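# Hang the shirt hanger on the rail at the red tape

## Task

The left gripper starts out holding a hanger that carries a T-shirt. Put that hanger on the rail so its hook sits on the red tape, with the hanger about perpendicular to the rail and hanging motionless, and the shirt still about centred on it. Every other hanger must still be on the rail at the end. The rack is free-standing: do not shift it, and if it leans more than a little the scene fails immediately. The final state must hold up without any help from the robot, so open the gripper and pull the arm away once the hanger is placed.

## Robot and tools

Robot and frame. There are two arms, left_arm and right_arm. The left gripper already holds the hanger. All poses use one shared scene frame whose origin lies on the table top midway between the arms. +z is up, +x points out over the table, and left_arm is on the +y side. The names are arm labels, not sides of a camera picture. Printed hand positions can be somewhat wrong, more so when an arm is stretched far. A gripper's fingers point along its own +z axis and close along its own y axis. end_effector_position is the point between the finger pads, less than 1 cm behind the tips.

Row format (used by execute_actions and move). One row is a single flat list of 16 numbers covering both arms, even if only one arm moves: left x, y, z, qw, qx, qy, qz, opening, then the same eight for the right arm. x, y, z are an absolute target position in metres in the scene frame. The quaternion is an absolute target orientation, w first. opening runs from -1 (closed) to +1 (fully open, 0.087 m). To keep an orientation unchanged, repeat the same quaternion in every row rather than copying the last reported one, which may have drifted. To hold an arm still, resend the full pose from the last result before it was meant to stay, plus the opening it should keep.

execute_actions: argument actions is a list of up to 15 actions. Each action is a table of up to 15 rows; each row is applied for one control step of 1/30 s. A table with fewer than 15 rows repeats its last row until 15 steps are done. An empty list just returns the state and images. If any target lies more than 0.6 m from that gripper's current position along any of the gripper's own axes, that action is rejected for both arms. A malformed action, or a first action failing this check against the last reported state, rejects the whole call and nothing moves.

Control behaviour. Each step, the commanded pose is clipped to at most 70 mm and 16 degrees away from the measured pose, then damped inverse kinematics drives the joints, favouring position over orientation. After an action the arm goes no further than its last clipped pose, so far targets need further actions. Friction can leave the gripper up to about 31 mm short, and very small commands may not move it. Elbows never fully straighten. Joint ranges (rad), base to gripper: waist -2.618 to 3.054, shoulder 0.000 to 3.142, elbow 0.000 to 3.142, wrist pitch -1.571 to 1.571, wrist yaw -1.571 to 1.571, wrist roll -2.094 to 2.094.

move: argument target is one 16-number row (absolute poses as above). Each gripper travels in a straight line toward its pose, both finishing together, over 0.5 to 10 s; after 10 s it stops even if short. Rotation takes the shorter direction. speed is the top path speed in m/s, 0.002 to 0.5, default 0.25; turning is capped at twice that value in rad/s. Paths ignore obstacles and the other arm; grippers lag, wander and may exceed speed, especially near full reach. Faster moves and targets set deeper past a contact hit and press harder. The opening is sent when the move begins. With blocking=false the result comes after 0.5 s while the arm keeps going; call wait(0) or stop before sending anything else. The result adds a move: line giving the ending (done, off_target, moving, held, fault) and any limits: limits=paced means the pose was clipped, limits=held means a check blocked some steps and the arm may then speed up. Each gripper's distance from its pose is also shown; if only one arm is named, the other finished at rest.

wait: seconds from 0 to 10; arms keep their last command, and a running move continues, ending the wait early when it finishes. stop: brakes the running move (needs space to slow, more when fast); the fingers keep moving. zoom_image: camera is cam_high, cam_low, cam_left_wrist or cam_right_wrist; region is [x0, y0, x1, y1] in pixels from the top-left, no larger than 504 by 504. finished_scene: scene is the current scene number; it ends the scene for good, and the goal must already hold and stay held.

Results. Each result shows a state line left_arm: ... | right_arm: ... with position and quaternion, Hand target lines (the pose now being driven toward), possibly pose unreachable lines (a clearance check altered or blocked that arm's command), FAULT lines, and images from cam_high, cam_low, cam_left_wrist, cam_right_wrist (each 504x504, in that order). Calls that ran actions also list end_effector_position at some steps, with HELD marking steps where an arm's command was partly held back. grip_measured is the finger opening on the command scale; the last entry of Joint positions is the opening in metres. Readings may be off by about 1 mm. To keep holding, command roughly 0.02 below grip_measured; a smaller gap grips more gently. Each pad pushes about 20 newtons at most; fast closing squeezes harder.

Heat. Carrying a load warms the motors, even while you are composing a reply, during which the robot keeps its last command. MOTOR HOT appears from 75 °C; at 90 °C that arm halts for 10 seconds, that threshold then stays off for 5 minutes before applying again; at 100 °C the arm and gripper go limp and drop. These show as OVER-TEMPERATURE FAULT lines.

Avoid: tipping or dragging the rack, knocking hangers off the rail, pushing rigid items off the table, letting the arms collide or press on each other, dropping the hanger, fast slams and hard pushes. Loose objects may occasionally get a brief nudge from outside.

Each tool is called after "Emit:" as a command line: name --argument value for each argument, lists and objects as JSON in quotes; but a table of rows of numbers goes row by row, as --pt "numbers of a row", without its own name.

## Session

Emit:
execute_actions --actions '[]'

Scene clock: 0.00 s.
left_arm: end_effector_position=(+0.3421, -0.0020, +0.3984) grip_measured=-0.837 end_effector_quat_wxyz=(+0.660, +0.113, +0.736, -0.099) | right_arm: end_effector_position=(+0.3408, -0.2372, +0.3614) grip_measured=+1.000 end_effector_quat_wxyz=(+0.702, -0.071, +0.706, +0.061)
Joint positions: left_arm=[-0.974  1.648  1.794 -0.319 -0.873 -0.129  0.007] | right_arm=[-0.008  1.052  1.06  -0.014  0.012 -0.013  0.087]
Joint velocities: left_arm=[ 0.012  0.007 -0.002  0.037  0.037 -0.007 -0.   ] | right_arm=[ 0.007  0.002  0.012 -0.007  0.022  0.022  0.   ]
Hand target (left_arm): +0.342, -0.002, +0.399; +0.660, +0.112, +0.736, -0.100
Hand target (right_arm): +0.341, -0.237, +0.361; +0.702, -0.071, +0.706, +0.061

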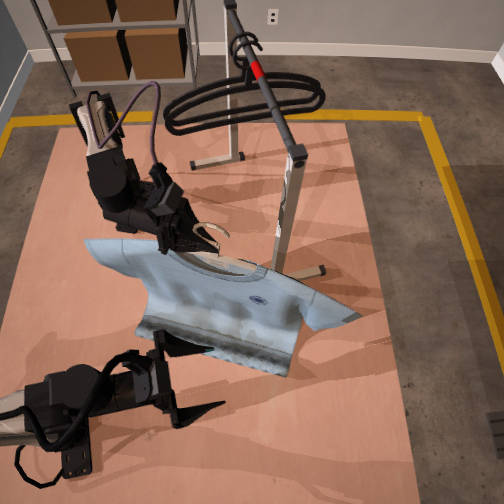

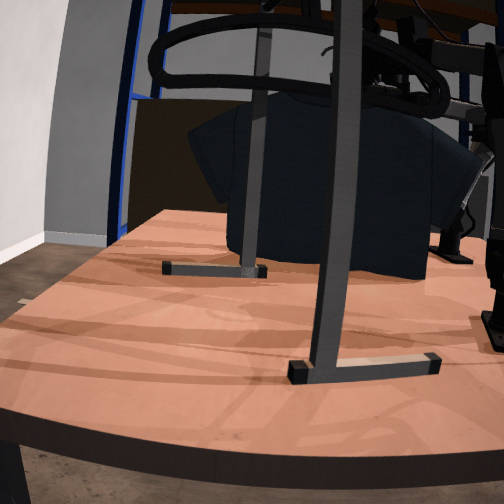

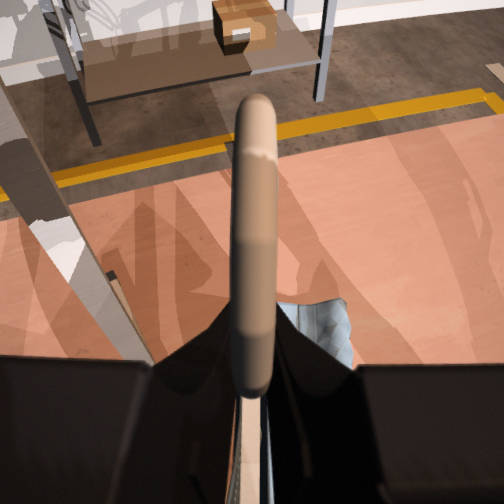

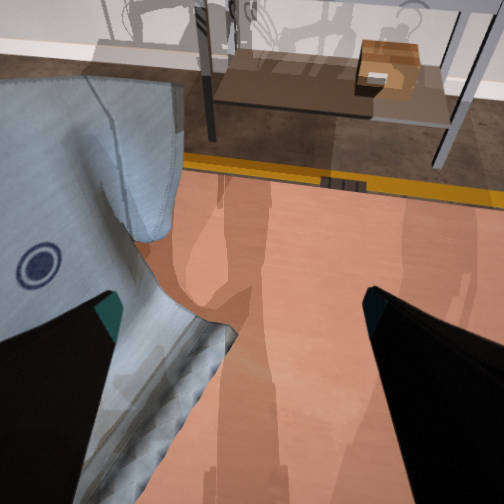

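Emit:
move --target '[0.15,0.0,0.5,0.707,0,0.707,0,-1,0.3408,-0.2372,0.3614,0.702,-0.071,0.706,0.061,1]'

Emit:
move --target '[0.15,0.28,0.55,0.707,0,0.707,0,-1,0.3408,-0.2372,0.3614,0.702,-0.071,0.706,0.061,1]'

Scene clock: 6.87 s.
left_arm: end_effector_position=(+0.1533, -0.0042, +0.5009) grip_measured=-0.837 end_effector_quat_wxyz=(+0.703, +0.075, +0.703, -0.078) | right_arm: end_effector_position=(+0.3408, -0.2372, +0.3614) grip_measured=+1.000 end_effector_quat_wxyz=(+0.702, -0.071, +0.706, +0.061)
Joint positions: left_arm=[-1.559  1.797  2.284 -0.432 -1.55   0.05   0.007] | right_arm=[-0.008  1.052  1.06  -0.014  0.012 -0.013  0.087]
Joint velocities: left_arm=[ 0.002  0.012  0.002 -0.066 -0.037 -0.051  0.001] | right_arm=[-0.012  0.007  0.007 -0.007  0.037  0.037  0.   ]
Hand target (left_arm): +0.152, -0.003, +0.502; +0.703, +0.073, +0.703, -0.074
Hand target (right_arm): +0.341, -0.237, +0.361; +0.702, -0.071, +0.706, +0.061
Off the commanded pose (left_arm): 0.005 m, 12 deg.
Off the commanded pose (right_arm): 0.000 m, 0 deg.
joint sent to its limit (left arm) — the command would take joint 5 (wrist yaw) past its lower limit, so that joint was sent only as far as its limit.
move: off_target (left_arm)

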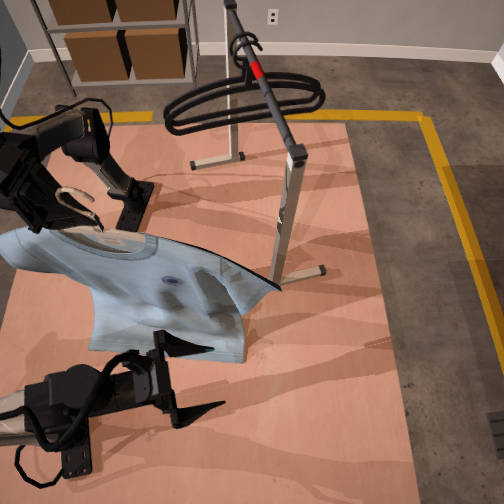

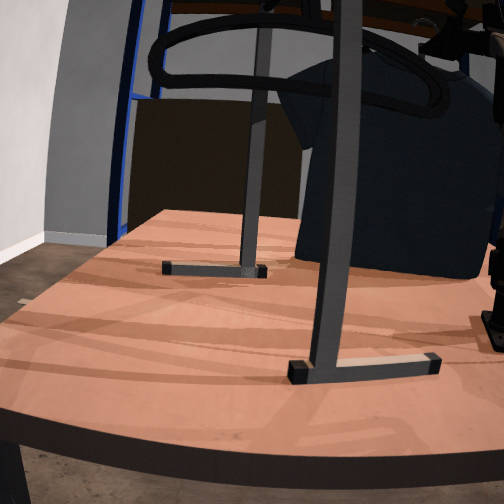

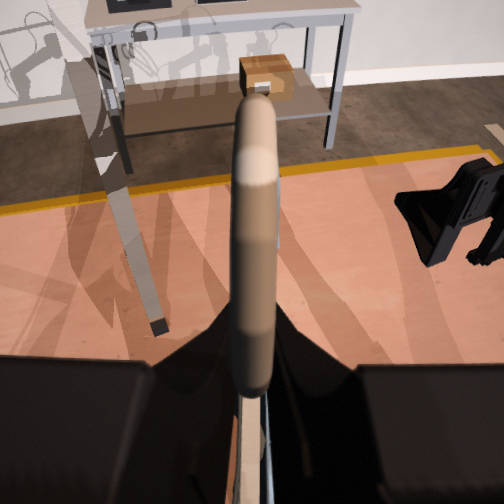

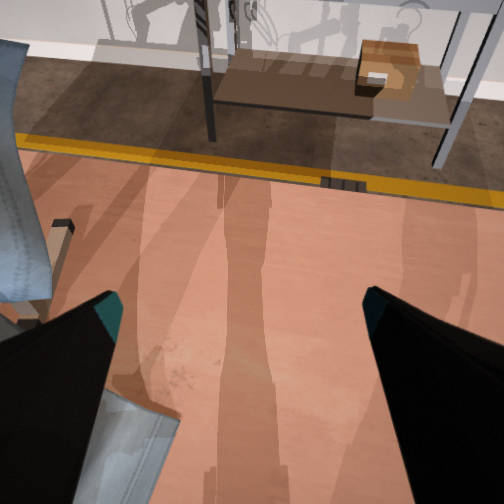

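Scene clock: 8.90 s.
left_arm: end_effector_position=(+0.1897, +0.2613, +0.5484) grip_measured=-0.837 end_effector_quat_wxyz=(+0.683, +0.163, +0.687, -0.187) | right_arm: end_effector_position=(+0.3408, -0.2372, +0.3614) grip_measured=+1.000 end_effector_quat_wxyz=(+0.702, -0.071, +0.706, +0.061)
Joint positions: left_arm=[-1.854  0.965  1.955 -0.7   -1.56   0.255  0.007] | right_arm=[-0.008  1.052  1.06  -0.014  0.012 -0.013  0.087]
Joint velocities: left_arm=[ 0.002 -0.007 -0.007  0.007  0.037 -0.007 -0.   ] | right_arm=[-0.002 -0.012  0.002  0.007  0.022 -0.11   0.   ]
Hand target (left_arm): +0.187, +0.256, +0.549; +0.685, +0.165, +0.687, -0.180
Hand target (right_arm): +0.341, -0.237, +0.361; +0.702, -0.071, +0.706, +0.061
Off the commanded pose (left_arm): 0.044 m, 29 deg; orientation clipped at the last step of the last action.
Off the commanded pose (right_arm): 0.000 m, 0 deg.
joint sent to its limit (left arm) — the command would take joint 5 (wrist yaw) past its lower limit, so that joint was sent only as far as its limit.
move: off_target (left_arm); limits=paced

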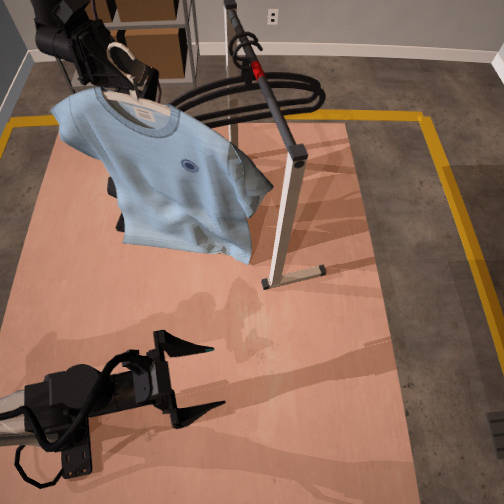

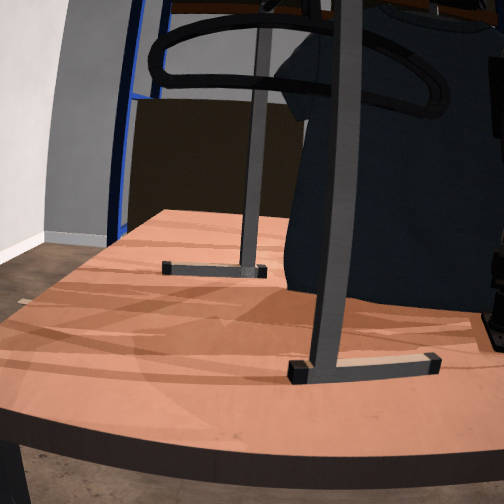

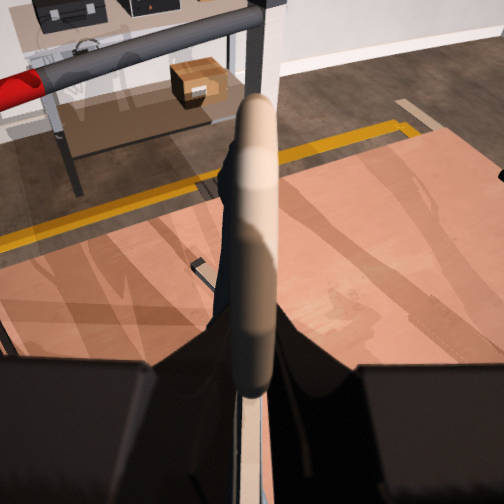

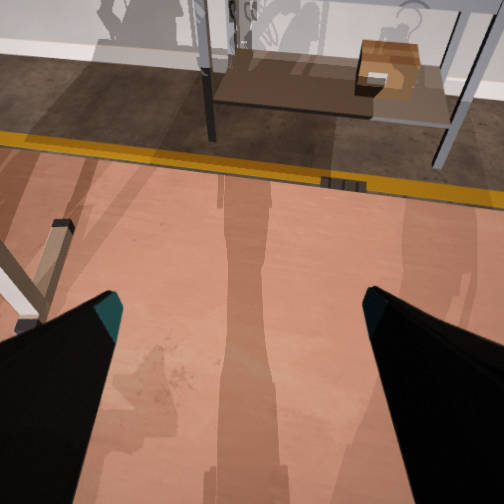

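Bad branch again; use the yaw trick.

Emit:
move --target '[0.13,0.30,0.55,0.683,-0.183,0.683,0.183,-1,0.3408,-0.2372,0.3614,0.702,-0.071,0.706,0.061,1]' --speed 0.15

Emit:
move --target '[0.2,0.28,0.57,0.707,0,0.707,0,-1,0.3408,-0.2372,0.3614,0.702,-0.071,0.706,0.061,1]' --speed 0.1

Scene clock: 17.27 s.
left_arm: end_effector_position=(+0.1963, +0.2709, +0.5484) grip_measured=-0.837 end_effector_quat_wxyz=(+0.690, +0.149, +0.690, -0.159) | right_arm: end_effector_position=(+0.3408, -0.2372, +0.3614) grip_measured=+1.000 end_effector_quat_wxyz=(+0.702, -0.071, +0.706, +0.061)
Joint positions: left_arm=[-1.793  0.965  1.955 -0.7   -1.56   0.276  0.007] | right_arm=[-0.008  1.052  1.06  -0.014  0.012 -0.013  0.087]
Joint velocities: left_arm=[-0.007 -0.007 -0.012 -0.037 -0.007  0.022 -0.   ] | right_arm=[ 0.002  0.012 -0.002 -0.051  0.095 -0.081  0.   ]
Hand target (left_arm): +0.196, +0.269, +0.550; +0.691, +0.144, +0.691, -0.155
Hand target (right_arm): +0.341, -0.237, +0.361; +0.702, -0.071, +0.706, +0.061
Off the commanded pose (left_arm): 0.072 m, 55 deg; position and orientation clipped at the last step of the last action.
Off the commanded pose (right_arm): 0.000 m, 0 deg.
joint sent to its limit (left arm) — the command would take joint 5 (wrist yaw) past its lower limit, so that joint was sent only as far as its limit.
move: off_target (left_arm); limits=paced

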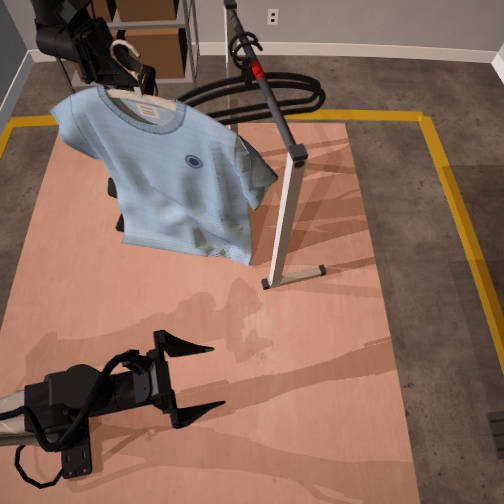

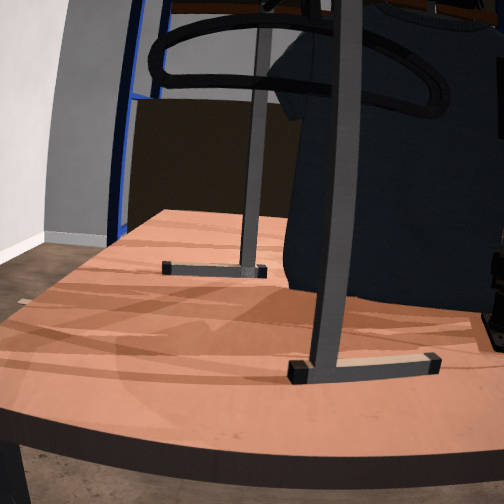

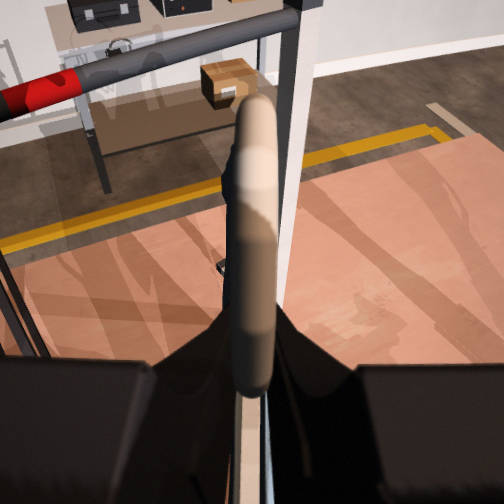

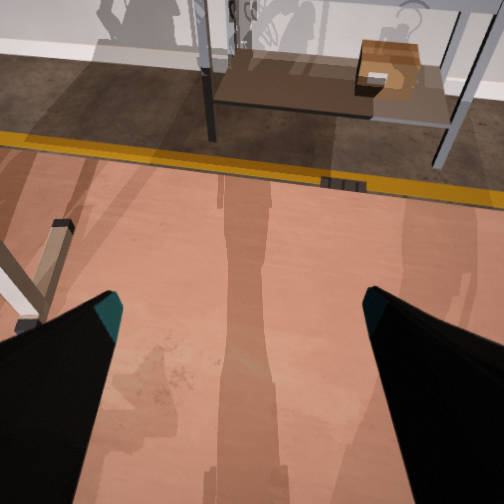

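Scene clock: 19.73 s.
left_arm: end_effector_position=(+0.2057, +0.2811, +0.5664) grip_measured=-0.837 end_effector_quat_wxyz=(+0.702, +0.104, +0.698, -0.098) | right_arm: end_effector_position=(+0.3408, -0.2372, +0.3614) grip_measured=+1.000 end_effector_quat_wxyz=(+0.702, -0.071, +0.706, +0.061)
Joint positions: left_arm=[-1.64   1.065  2.082 -0.7   -1.56   0.326  0.007] | right_arm=[-0.008  1.052  1.06  -0.014  0.012 -0.013  0.087]
Joint velocities: left_arm=[-0.007  0.007 -0.002  0.051 -0.037  0.022  0.   ] | right_arm=[-0.012 -0.002 -0.007 -0.007  0.022 -0.007  0.   ]
Hand target (left_arm): +0.206, +0.279, +0.570; +0.702, +0.096, +0.699, -0.097
Hand target (right_arm): +0.341, -0.237, +0.361; +0.702, -0.071, +0.706, +0.061
Off the commanded pose (left_arm): 0.007 m, 16 deg; orientation clipped at the last step of the last action.
Off the commanded pose (right_arm): 0.000 m, 0 deg.
joint sent to its limit (left arm) — the command would take joint 5 (wrist yaw) past its lower limit, so that joint was sent only as far as its limit.
move: off_target (left_arm); limits=paced

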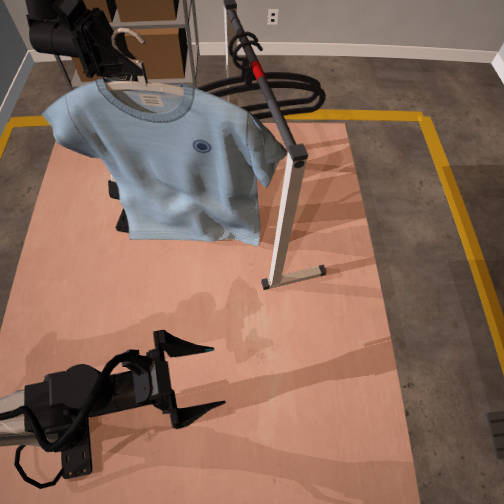

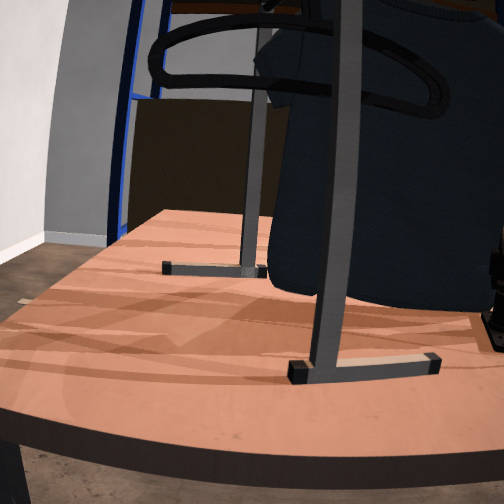

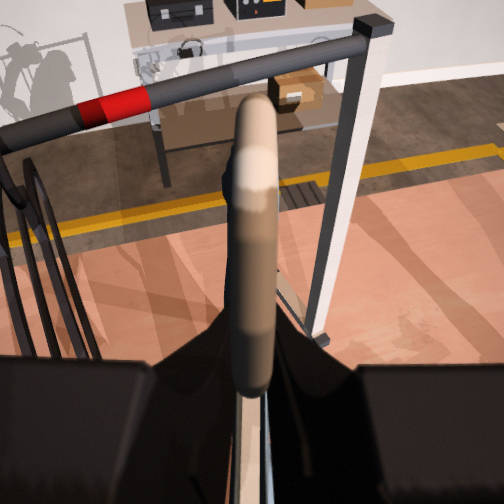

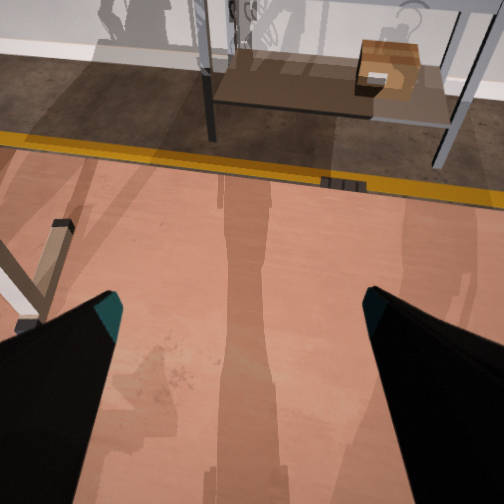

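Emit:
move --target '[0.08,0.42,0.52,0.683,-0.183,0.683,0.183,-1,0.3408,-0.2372,0.3614,0.702,-0.071,0.706,0.061,1]' --speed 0.15

Emit:
move --target '[0.15,0.30,0.57,0.707,0,0.707,0,-1,0.3408,-0.2372,0.3614,0.702,-0.071,0.706,0.061,1]' --speed 0.15

Scene clock: 30.43 s.
left_arm: end_effector_position=(+0.2028, +0.4524, +0.5345) grip_measured=-0.837 end_effector_quat_wxyz=(+0.692, -0.172, +0.682, +0.163) | right_arm: end_effector_position=(+0.3408, -0.2372, +0.3614) grip_measured=+1.000 end_effector_quat_wxyz=(+0.702, -0.071, +0.706, +0.061)
Joint positions: left_arm=[-0.85   0.855  1.866 -0.71  -1.534  0.287  0.007] | right_arm=[-0.008  1.052  1.06  -0.014  0.012 -0.013  0.087]
Joint velocities: left_arm=[ 0.007  0.007  0.007 -0.007 -0.022  0.007 -0.001] | right_arm=[ 0.002  0.007  0.012 -0.022 -0.007 -0.022  0.   ]
Hand target (left_arm): +0.194, +0.467, +0.529; +0.684, -0.181, +0.682, +0.184
Hand target (right_arm): +0.341, -0.237, +0.361; +0.702, -0.071, +0.706, +0.061
Off the commanded pose (left_arm): 0.128 m, 3 deg; position clipped at the last step of the last action.
Off the commanded pose (right_arm): 0.000 m, 0 deg.
joint sent to its limit (left arm) — the command would take joint 5 (wrist yaw) past its lower limit, so that joint was sent only as far as its limit.
move: off_target (left_arm); limits=paced

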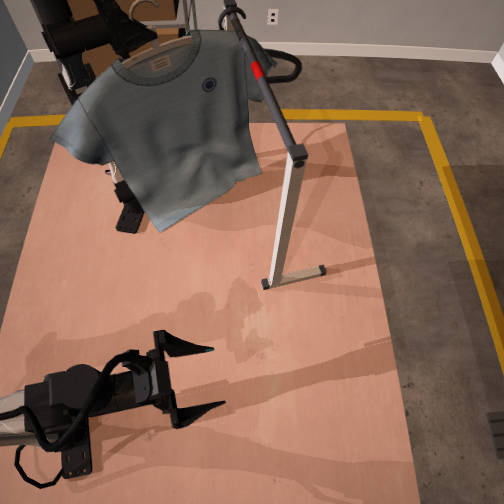

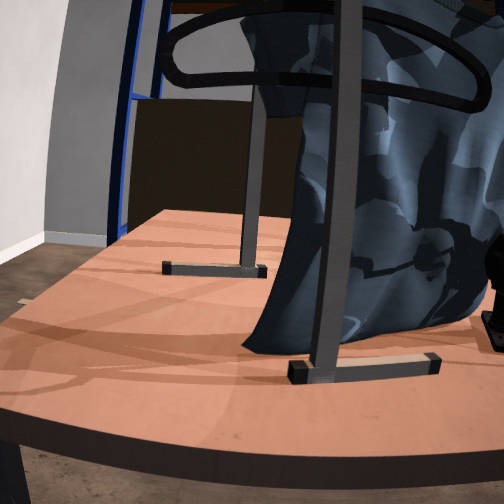

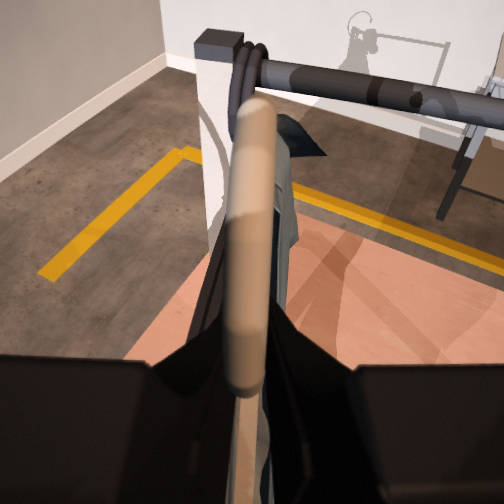

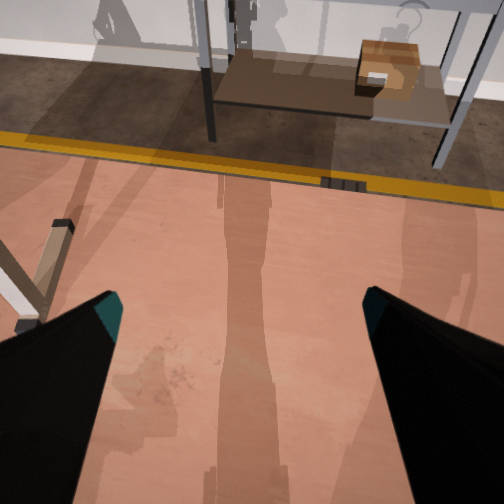

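Scene clock: 33.03 s.
left_arm: end_effector_position=(+0.2008, +0.2768, +0.5657) grip_measured=-0.837 end_effector_quat_wxyz=(+0.698, +0.145, +0.691, -0.121) | right_arm: end_effector_position=(+0.3408, -0.2372, +0.3614) grip_measured=+1.000 end_effector_quat_wxyz=(+0.702, -0.071, +0.706, +0.061)
Joint positions: left_arm=[-1.732  1.041  2.073 -0.697 -1.56   0.371  0.007] | right_arm=[-0.008  1.052  1.06  -0.014  0.012 -0.013  0.087]
Joint velocities: left_arm=[-0.022 -0.002  0.002 -0.007  0.022 -0.037 -0.   ] | right_arm=[-0.002 -0.012 -0.012 -0.037 -0.051  0.051  0.   ]
Hand target (left_arm): +0.201, +0.280, +0.570; +0.695, +0.138, +0.692, -0.136
Hand target (right_arm): +0.341, -0.237, +0.361; +0.702, -0.071, +0.706, +0.061
Off the commanded pose (left_arm): 0.056 m, 22 deg; orientation clipped at the last step of the last action.
Off the commanded pose (right_arm): 0.000 m, 0 deg.
joint sent to its limit (left arm) — the command would take joint 5 (wrist yaw) past its lower limit, so that joint was sent only as far as its limit.
move: off_target (left_arm); limits=paced

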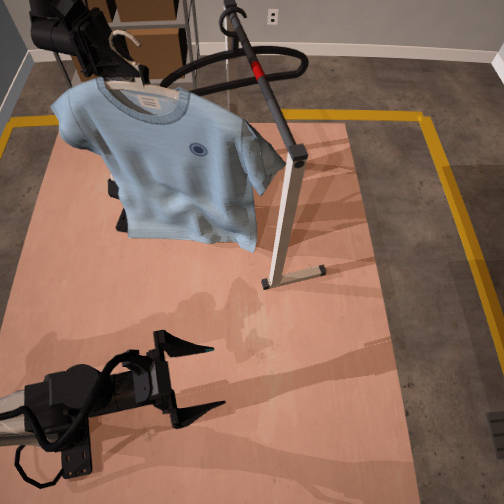

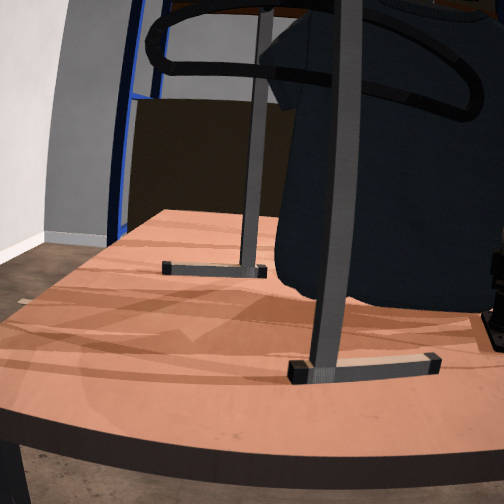

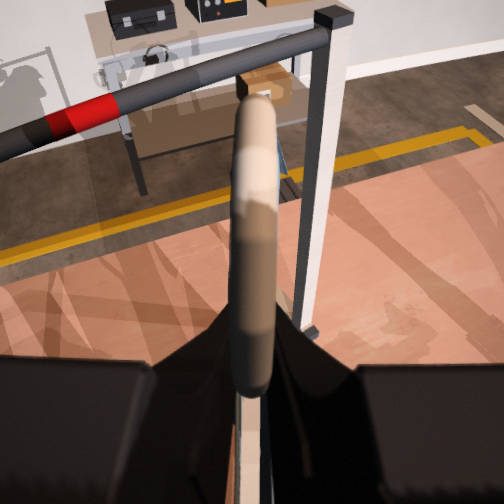

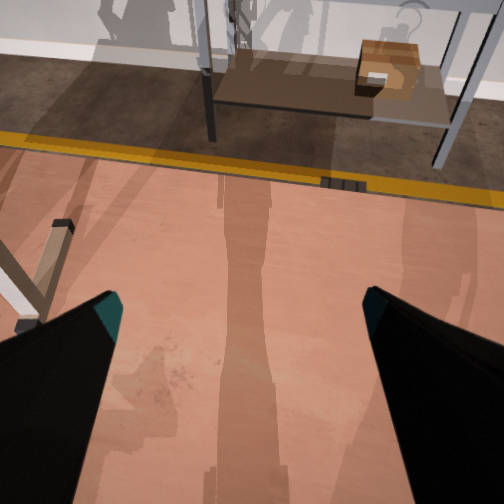

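Emit:
move --target '[0.18,0.45,0.53,0.683,-0.183,0.683,0.183,-1,0.3408,-0.2372,0.3614,0.702,-0.071,0.706,0.061,1]' --speed 0.2

Emit:
move --target '[0.12,0.43,0.53,0.707,0,0.707,0,-1,0.3408,-0.2372,0.3614,0.702,-0.071,0.706,0.061,1]' --speed 0.15

Emit:
move --target '[0.12,0.40,0.53,0.683,-0.183,0.683,0.183,-1,0.3408,-0.2372,0.3614,0.702,-0.071,0.706,0.061,1]' --speed 0.15

Scene clock: 43.93 s.
left_arm: end_effector_position=(+0.2053, +0.4479, +0.5347) grip_measured=-0.837 end_effector_quat_wxyz=(+0.689, -0.170, +0.683, +0.170) | right_arm: end_effector_position=(+0.3408, -0.2372, +0.3614) grip_measured=+1.000 end_effector_quat_wxyz=(+0.702, -0.071, +0.706, +0.061)
Joint positions: left_arm=[-0.851  0.869  1.864 -0.698 -1.542  0.295  0.007] | right_arm=[-0.008  1.052  1.06  -0.014  0.012 -0.013  0.087]
Joint velocities: left_arm=[ 0.007 -0.012  0.012 -0.007 -0.037 -0.037 -0.   ] | right_arm=[-0.012  0.007  0.012 -0.007  0.007  0.007  0.   ]
Hand target (left_arm): +0.198, +0.460, +0.530; +0.684, -0.180, +0.683, +0.184
Hand target (right_arm): +0.341, -0.237, +0.361; +0.702, -0.071, +0.706, +0.061
Off the commanded pose (left_arm): 0.026 m, 2 deg.
Off the commanded pose (right_arm): 0.000 m, 0 deg.
joint sent to its limit (left arm) — the command would take joint 5 (wrist yaw) past its lower limit, so that joint was sent only as far as its limit.
move: off_target (left_arm)

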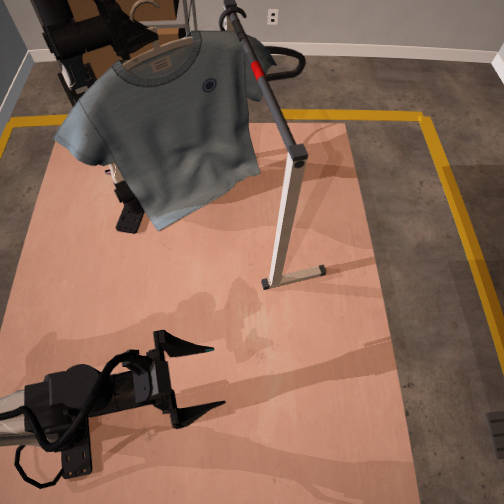

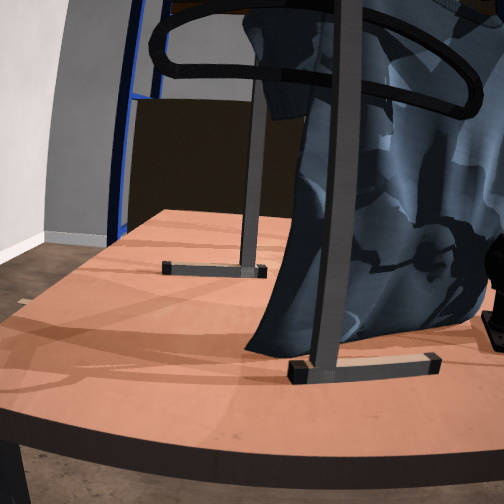

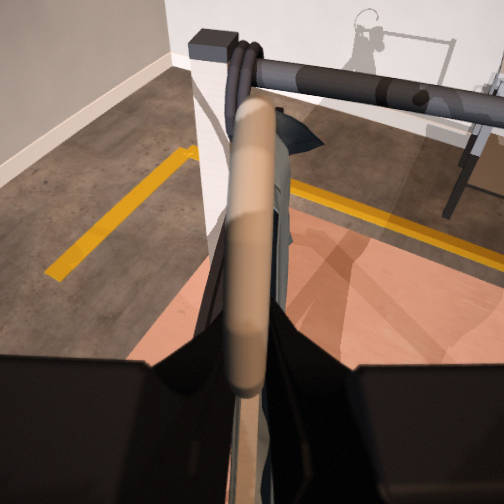

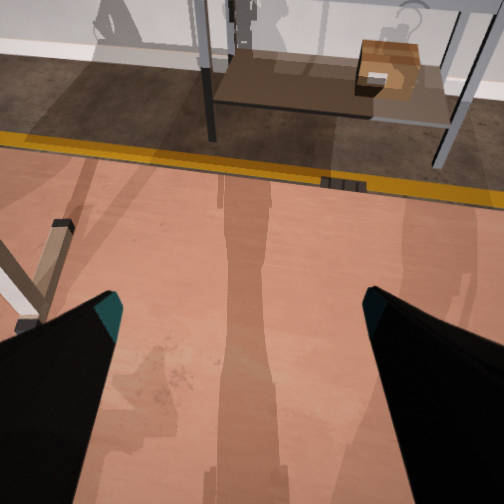

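Scene clock: 46.77 s.
left_arm: end_effector_position=(+0.1164, +0.4315, +0.5267) grip_measured=-0.837 end_effector_quat_wxyz=(+0.706, -0.000, +0.708, +0.000) | right_arm: end_effector_position=(+0.3408, -0.2372, +0.3614) grip_measured=+1.000 end_effector_quat_wxyz=(+0.702, -0.071, +0.706, +0.061)
Joint positions: left_arm=[-0.321  0.923  2.488 -1.569 -0.529 -0.002  0.007] | right_arm=[-0.008  1.052  1.06  -0.014  0.012 -0.013  0.087]
Joint velocities: left_arm=[ 0.002 -0.002 -0.017  0.066  0.022 -0.037 -0.001] | right_arm=[-0.012  0.012  0.007 -0.037 -0.007  0.007  0.   ]
Hand target (left_arm): +0.119, +0.428, +0.529; +0.705, -0.002, +0.709, -0.002
Hand target (right_arm): +0.341, -0.237, +0.361; +0.702, -0.071, +0.706, +0.061
Off the commanded pose (left_arm): 0.005 m, 0 deg.
Off the commanded pose (right_arm): 0.000 m, 0 deg.
joint sent to its limit (left arm) — the command would take joint 4 (wrist pitch) past its lower limit, so that joint was sent only as far as its limit.
move: done; limits=paced

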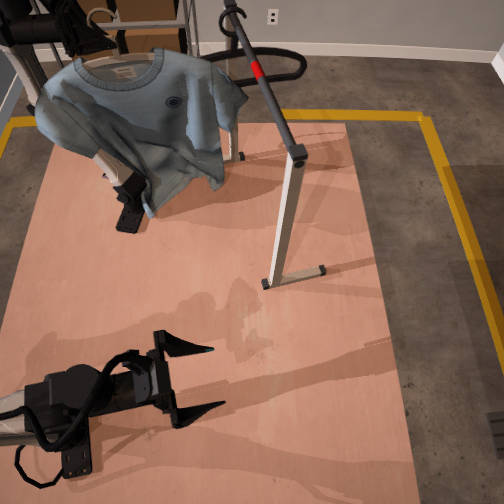

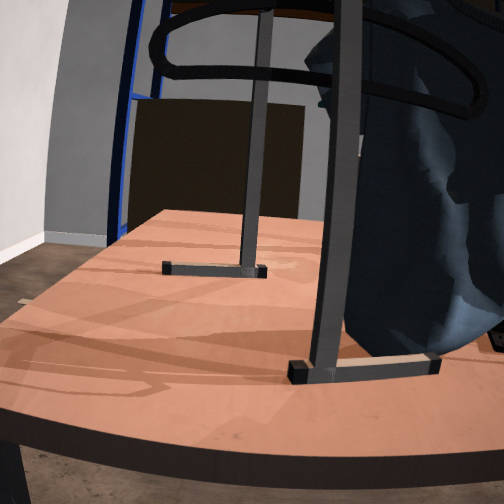

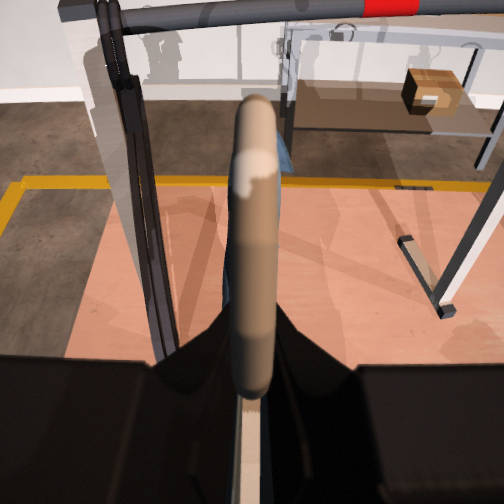

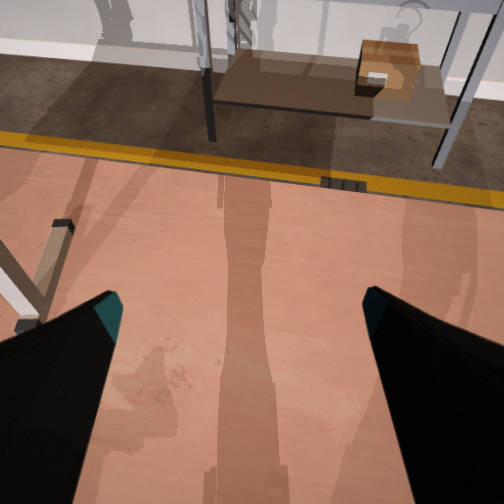

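Scene clock: 49.03 s.
left_arm: end_effector_position=(+0.1243, +0.4030, +0.5209) grip_measured=-0.837 end_effector_quat_wxyz=(+0.666, -0.191, +0.699, +0.177) | right_arm: end_effector_position=(+0.3408, -0.2372, +0.3614) grip_measured=+1.000 end_effector_quat_wxyz=(+0.702, -0.071, +0.706, +0.061)
Joint positions: left_arm=[ 0.829  0.923  2.354 -1.481  0.095 -0.003  0.007] | right_arm=[-0.008  1.052  1.06  -0.014  0.012 -0.013  0.087]
Joint velocities: left_arm=[-0.022 -0.007 -0.002 -0.066  0.007 -0.051  0.001] | right_arm=[ 0.002  0.012 -0.012  0.081 -0.051 -0.051  0.   ]
Hand target (left_arm): +0.121, +0.398, +0.529; +0.683, -0.186, +0.683, +0.180
Hand target (right_arm): +0.341, -0.237, +0.361; +0.702, -0.071, +0.706, +0.061
Off the commanded pose (left_arm): 0.010 m, 3 deg.
Off the commanded pose (right_arm): 0.000 m, 0 deg.
move: off_target (left_arm)

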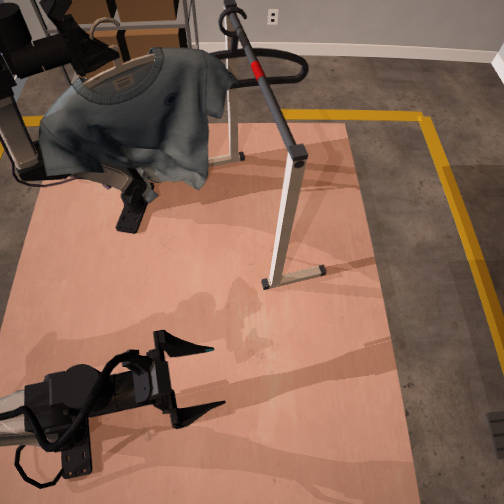

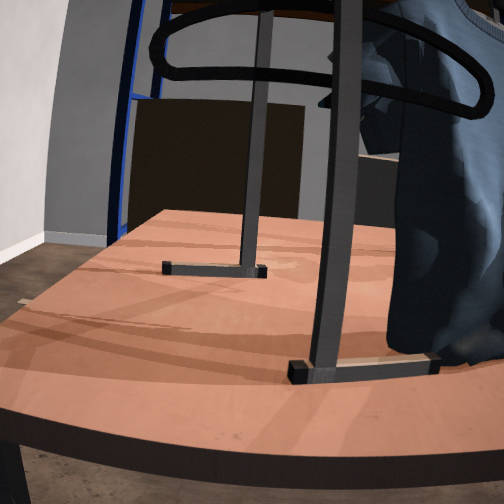

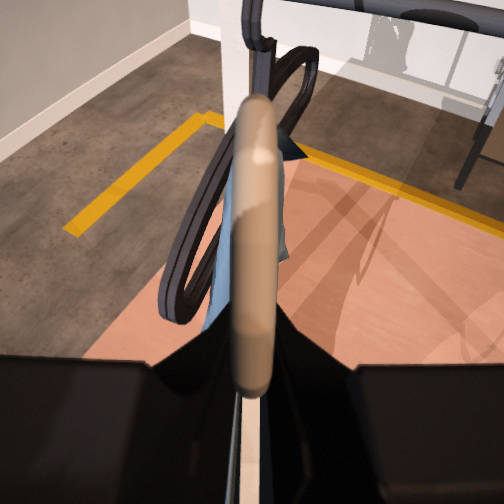

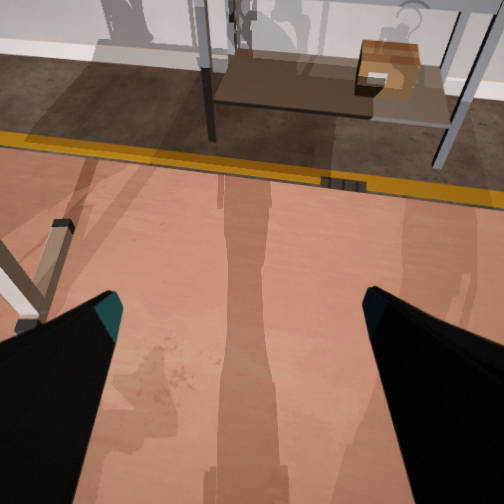

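Emit:
move --target '[0.3,0.30,0.55,0.707,0,0.707,0,-1,0.3408,-0.2372,0.3614,0.702,-0.071,0.706,0.061,1]' --speed 0.1

Scene clock: 60.17 s.
left_arm: end_effector_position=(+0.3048, +0.2931, +0.5449) grip_measured=-0.835 end_effector_quat_wxyz=(+0.666, -0.159, +0.691, +0.232) | right_arm: end_effector_position=(+0.3408, -0.2372, +0.3614) grip_measured=+1.000 end_effector_quat_wxyz=(+0.702, -0.071, +0.706, +0.061)
Joint positions: left_arm=[ 2.347  0.949  2.828 -1.244  1.58  -0.526  0.007] | right_arm=[-0.008  1.052  1.06  -0.014  0.012 -0.013  0.087]
Joint velocities: left_arm=[-0.032 -0.012 -0.012  0.051 -0.125 -0.168  0.001] | right_arm=[-0.007 -0.007  0.002 -0.007 -0.007 -0.022  0.   ]
Hand target (left_arm): +0.302, +0.302, +0.550; +0.670, -0.180, +0.686, +0.219
Hand target (right_arm): +0.341, -0.237, +0.361; +0.702, -0.071, +0.706, +0.061
Off the commanded pose (left_arm): 0.010 m, 33 deg; orientation clipped at the last step of the last action.
Off the commanded pose (right_arm): 0.000 m, 0 deg.
joint sent to its limit (left arm) — the command would take joint 5 (wrist yaw) past its upper limit, so that joint was sent only as far as its limit.
move: off_target (left_arm); limits=paced

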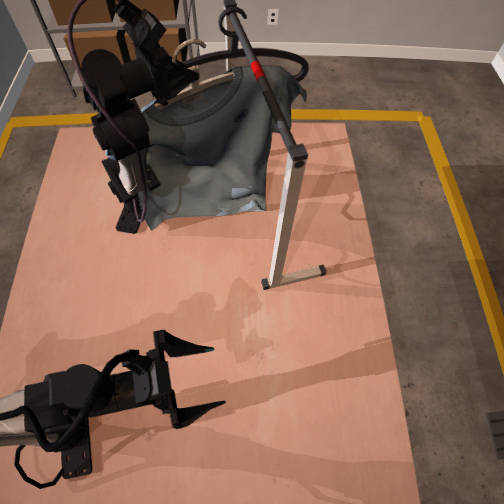

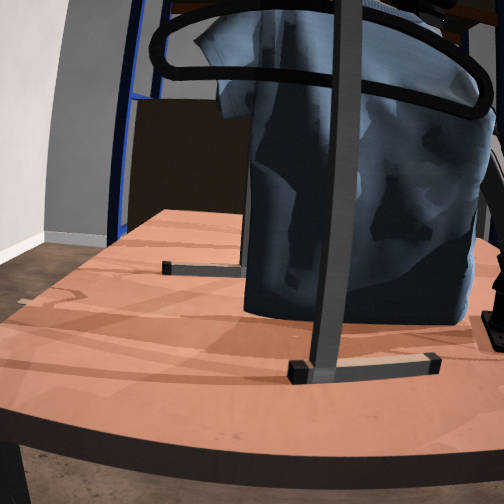

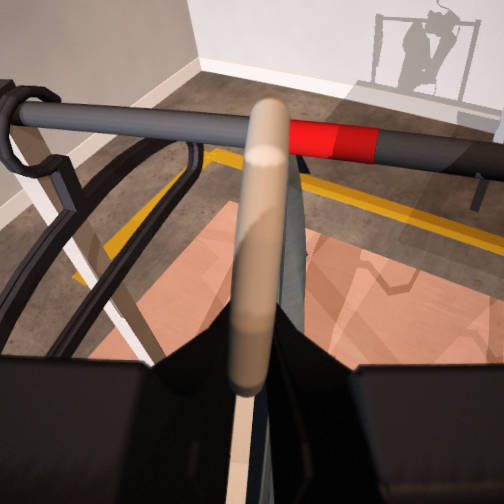

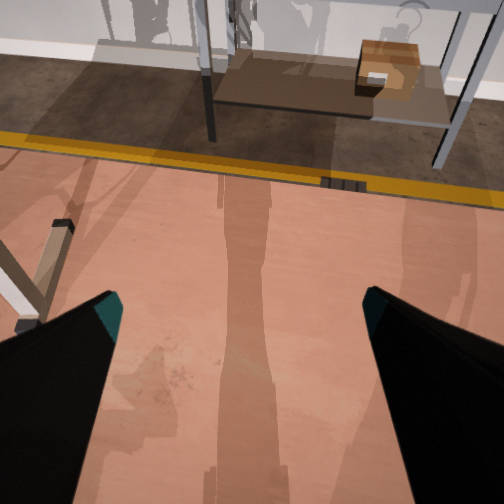

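Emit:
move --target '[0.32,0.275,0.55,0.707,0,0.707,0,-1,0.3408,-0.2372,0.3614,0.702,-0.071,0.706,0.061,1]' --speed 0.05

Scene clock: 74.43 s.
left_arm: end_effector_position=(+0.3111, +0.2833, +0.5539) grip_measured=-0.821 end_effector_quat_wxyz=(+0.675, -0.190, +0.684, +0.203) | right_arm: end_effector_position=(+0.3408, -0.2372, +0.3614) grip_measured=+1.000 end_effector_quat_wxyz=(+0.702, -0.071, +0.706, +0.061)
Joint positions: left_arm=[ 2.348  0.949  2.828 -1.074  1.58  -0.783  0.008] | right_arm=[-0.008  1.052  1.06  -0.014  0.012 -0.013  0.087]
Joint velocities: left_arm=[ 0.002 -0.027 -0.022 -0.051  0.007 -0.022  0.001] | right_arm=[ 0.012 -0.002 -0.002 -0.022 -0.066 -0.007  0.   ]
Hand target (left_arm): +0.319, +0.275, +0.549; +0.674, -0.195, +0.683, +0.204
Hand target (right_arm): +0.341, -0.237, +0.361; +0.702, -0.071, +0.706, +0.061
Off the commanded pose (left_arm): 0.013 m, 32 deg; orientation clipped at the last step of the last action.
Off the commanded pose (right_arm): 0.000 m, 0 deg.
joint sent to its limit (left arm) — the command would take joint 5 (wrist yaw) past its upper limit, so that joint was sent only as far as its limit.
move: off_target (left_arm); limits=paced

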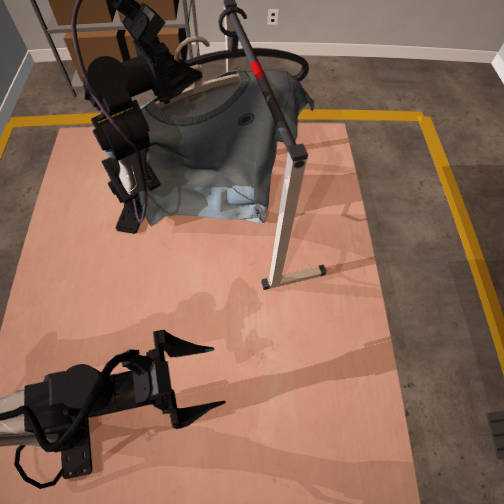

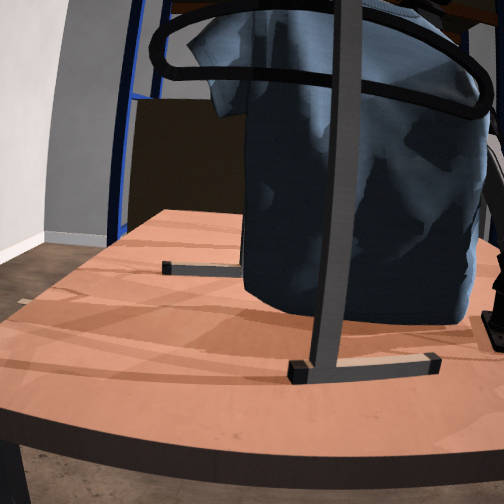

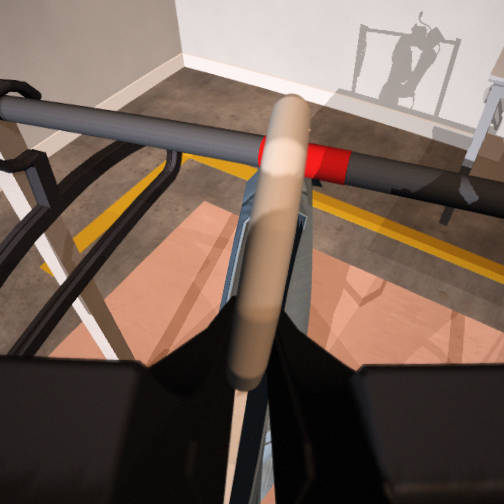

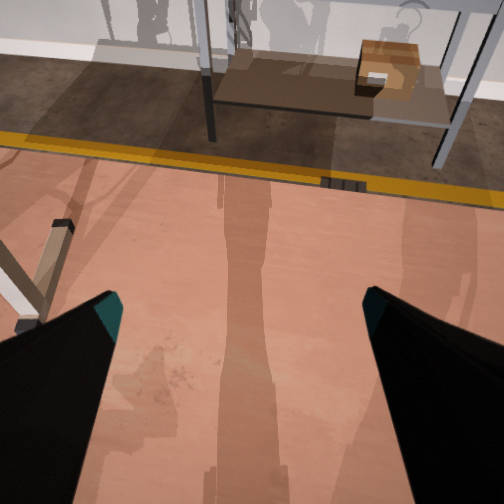

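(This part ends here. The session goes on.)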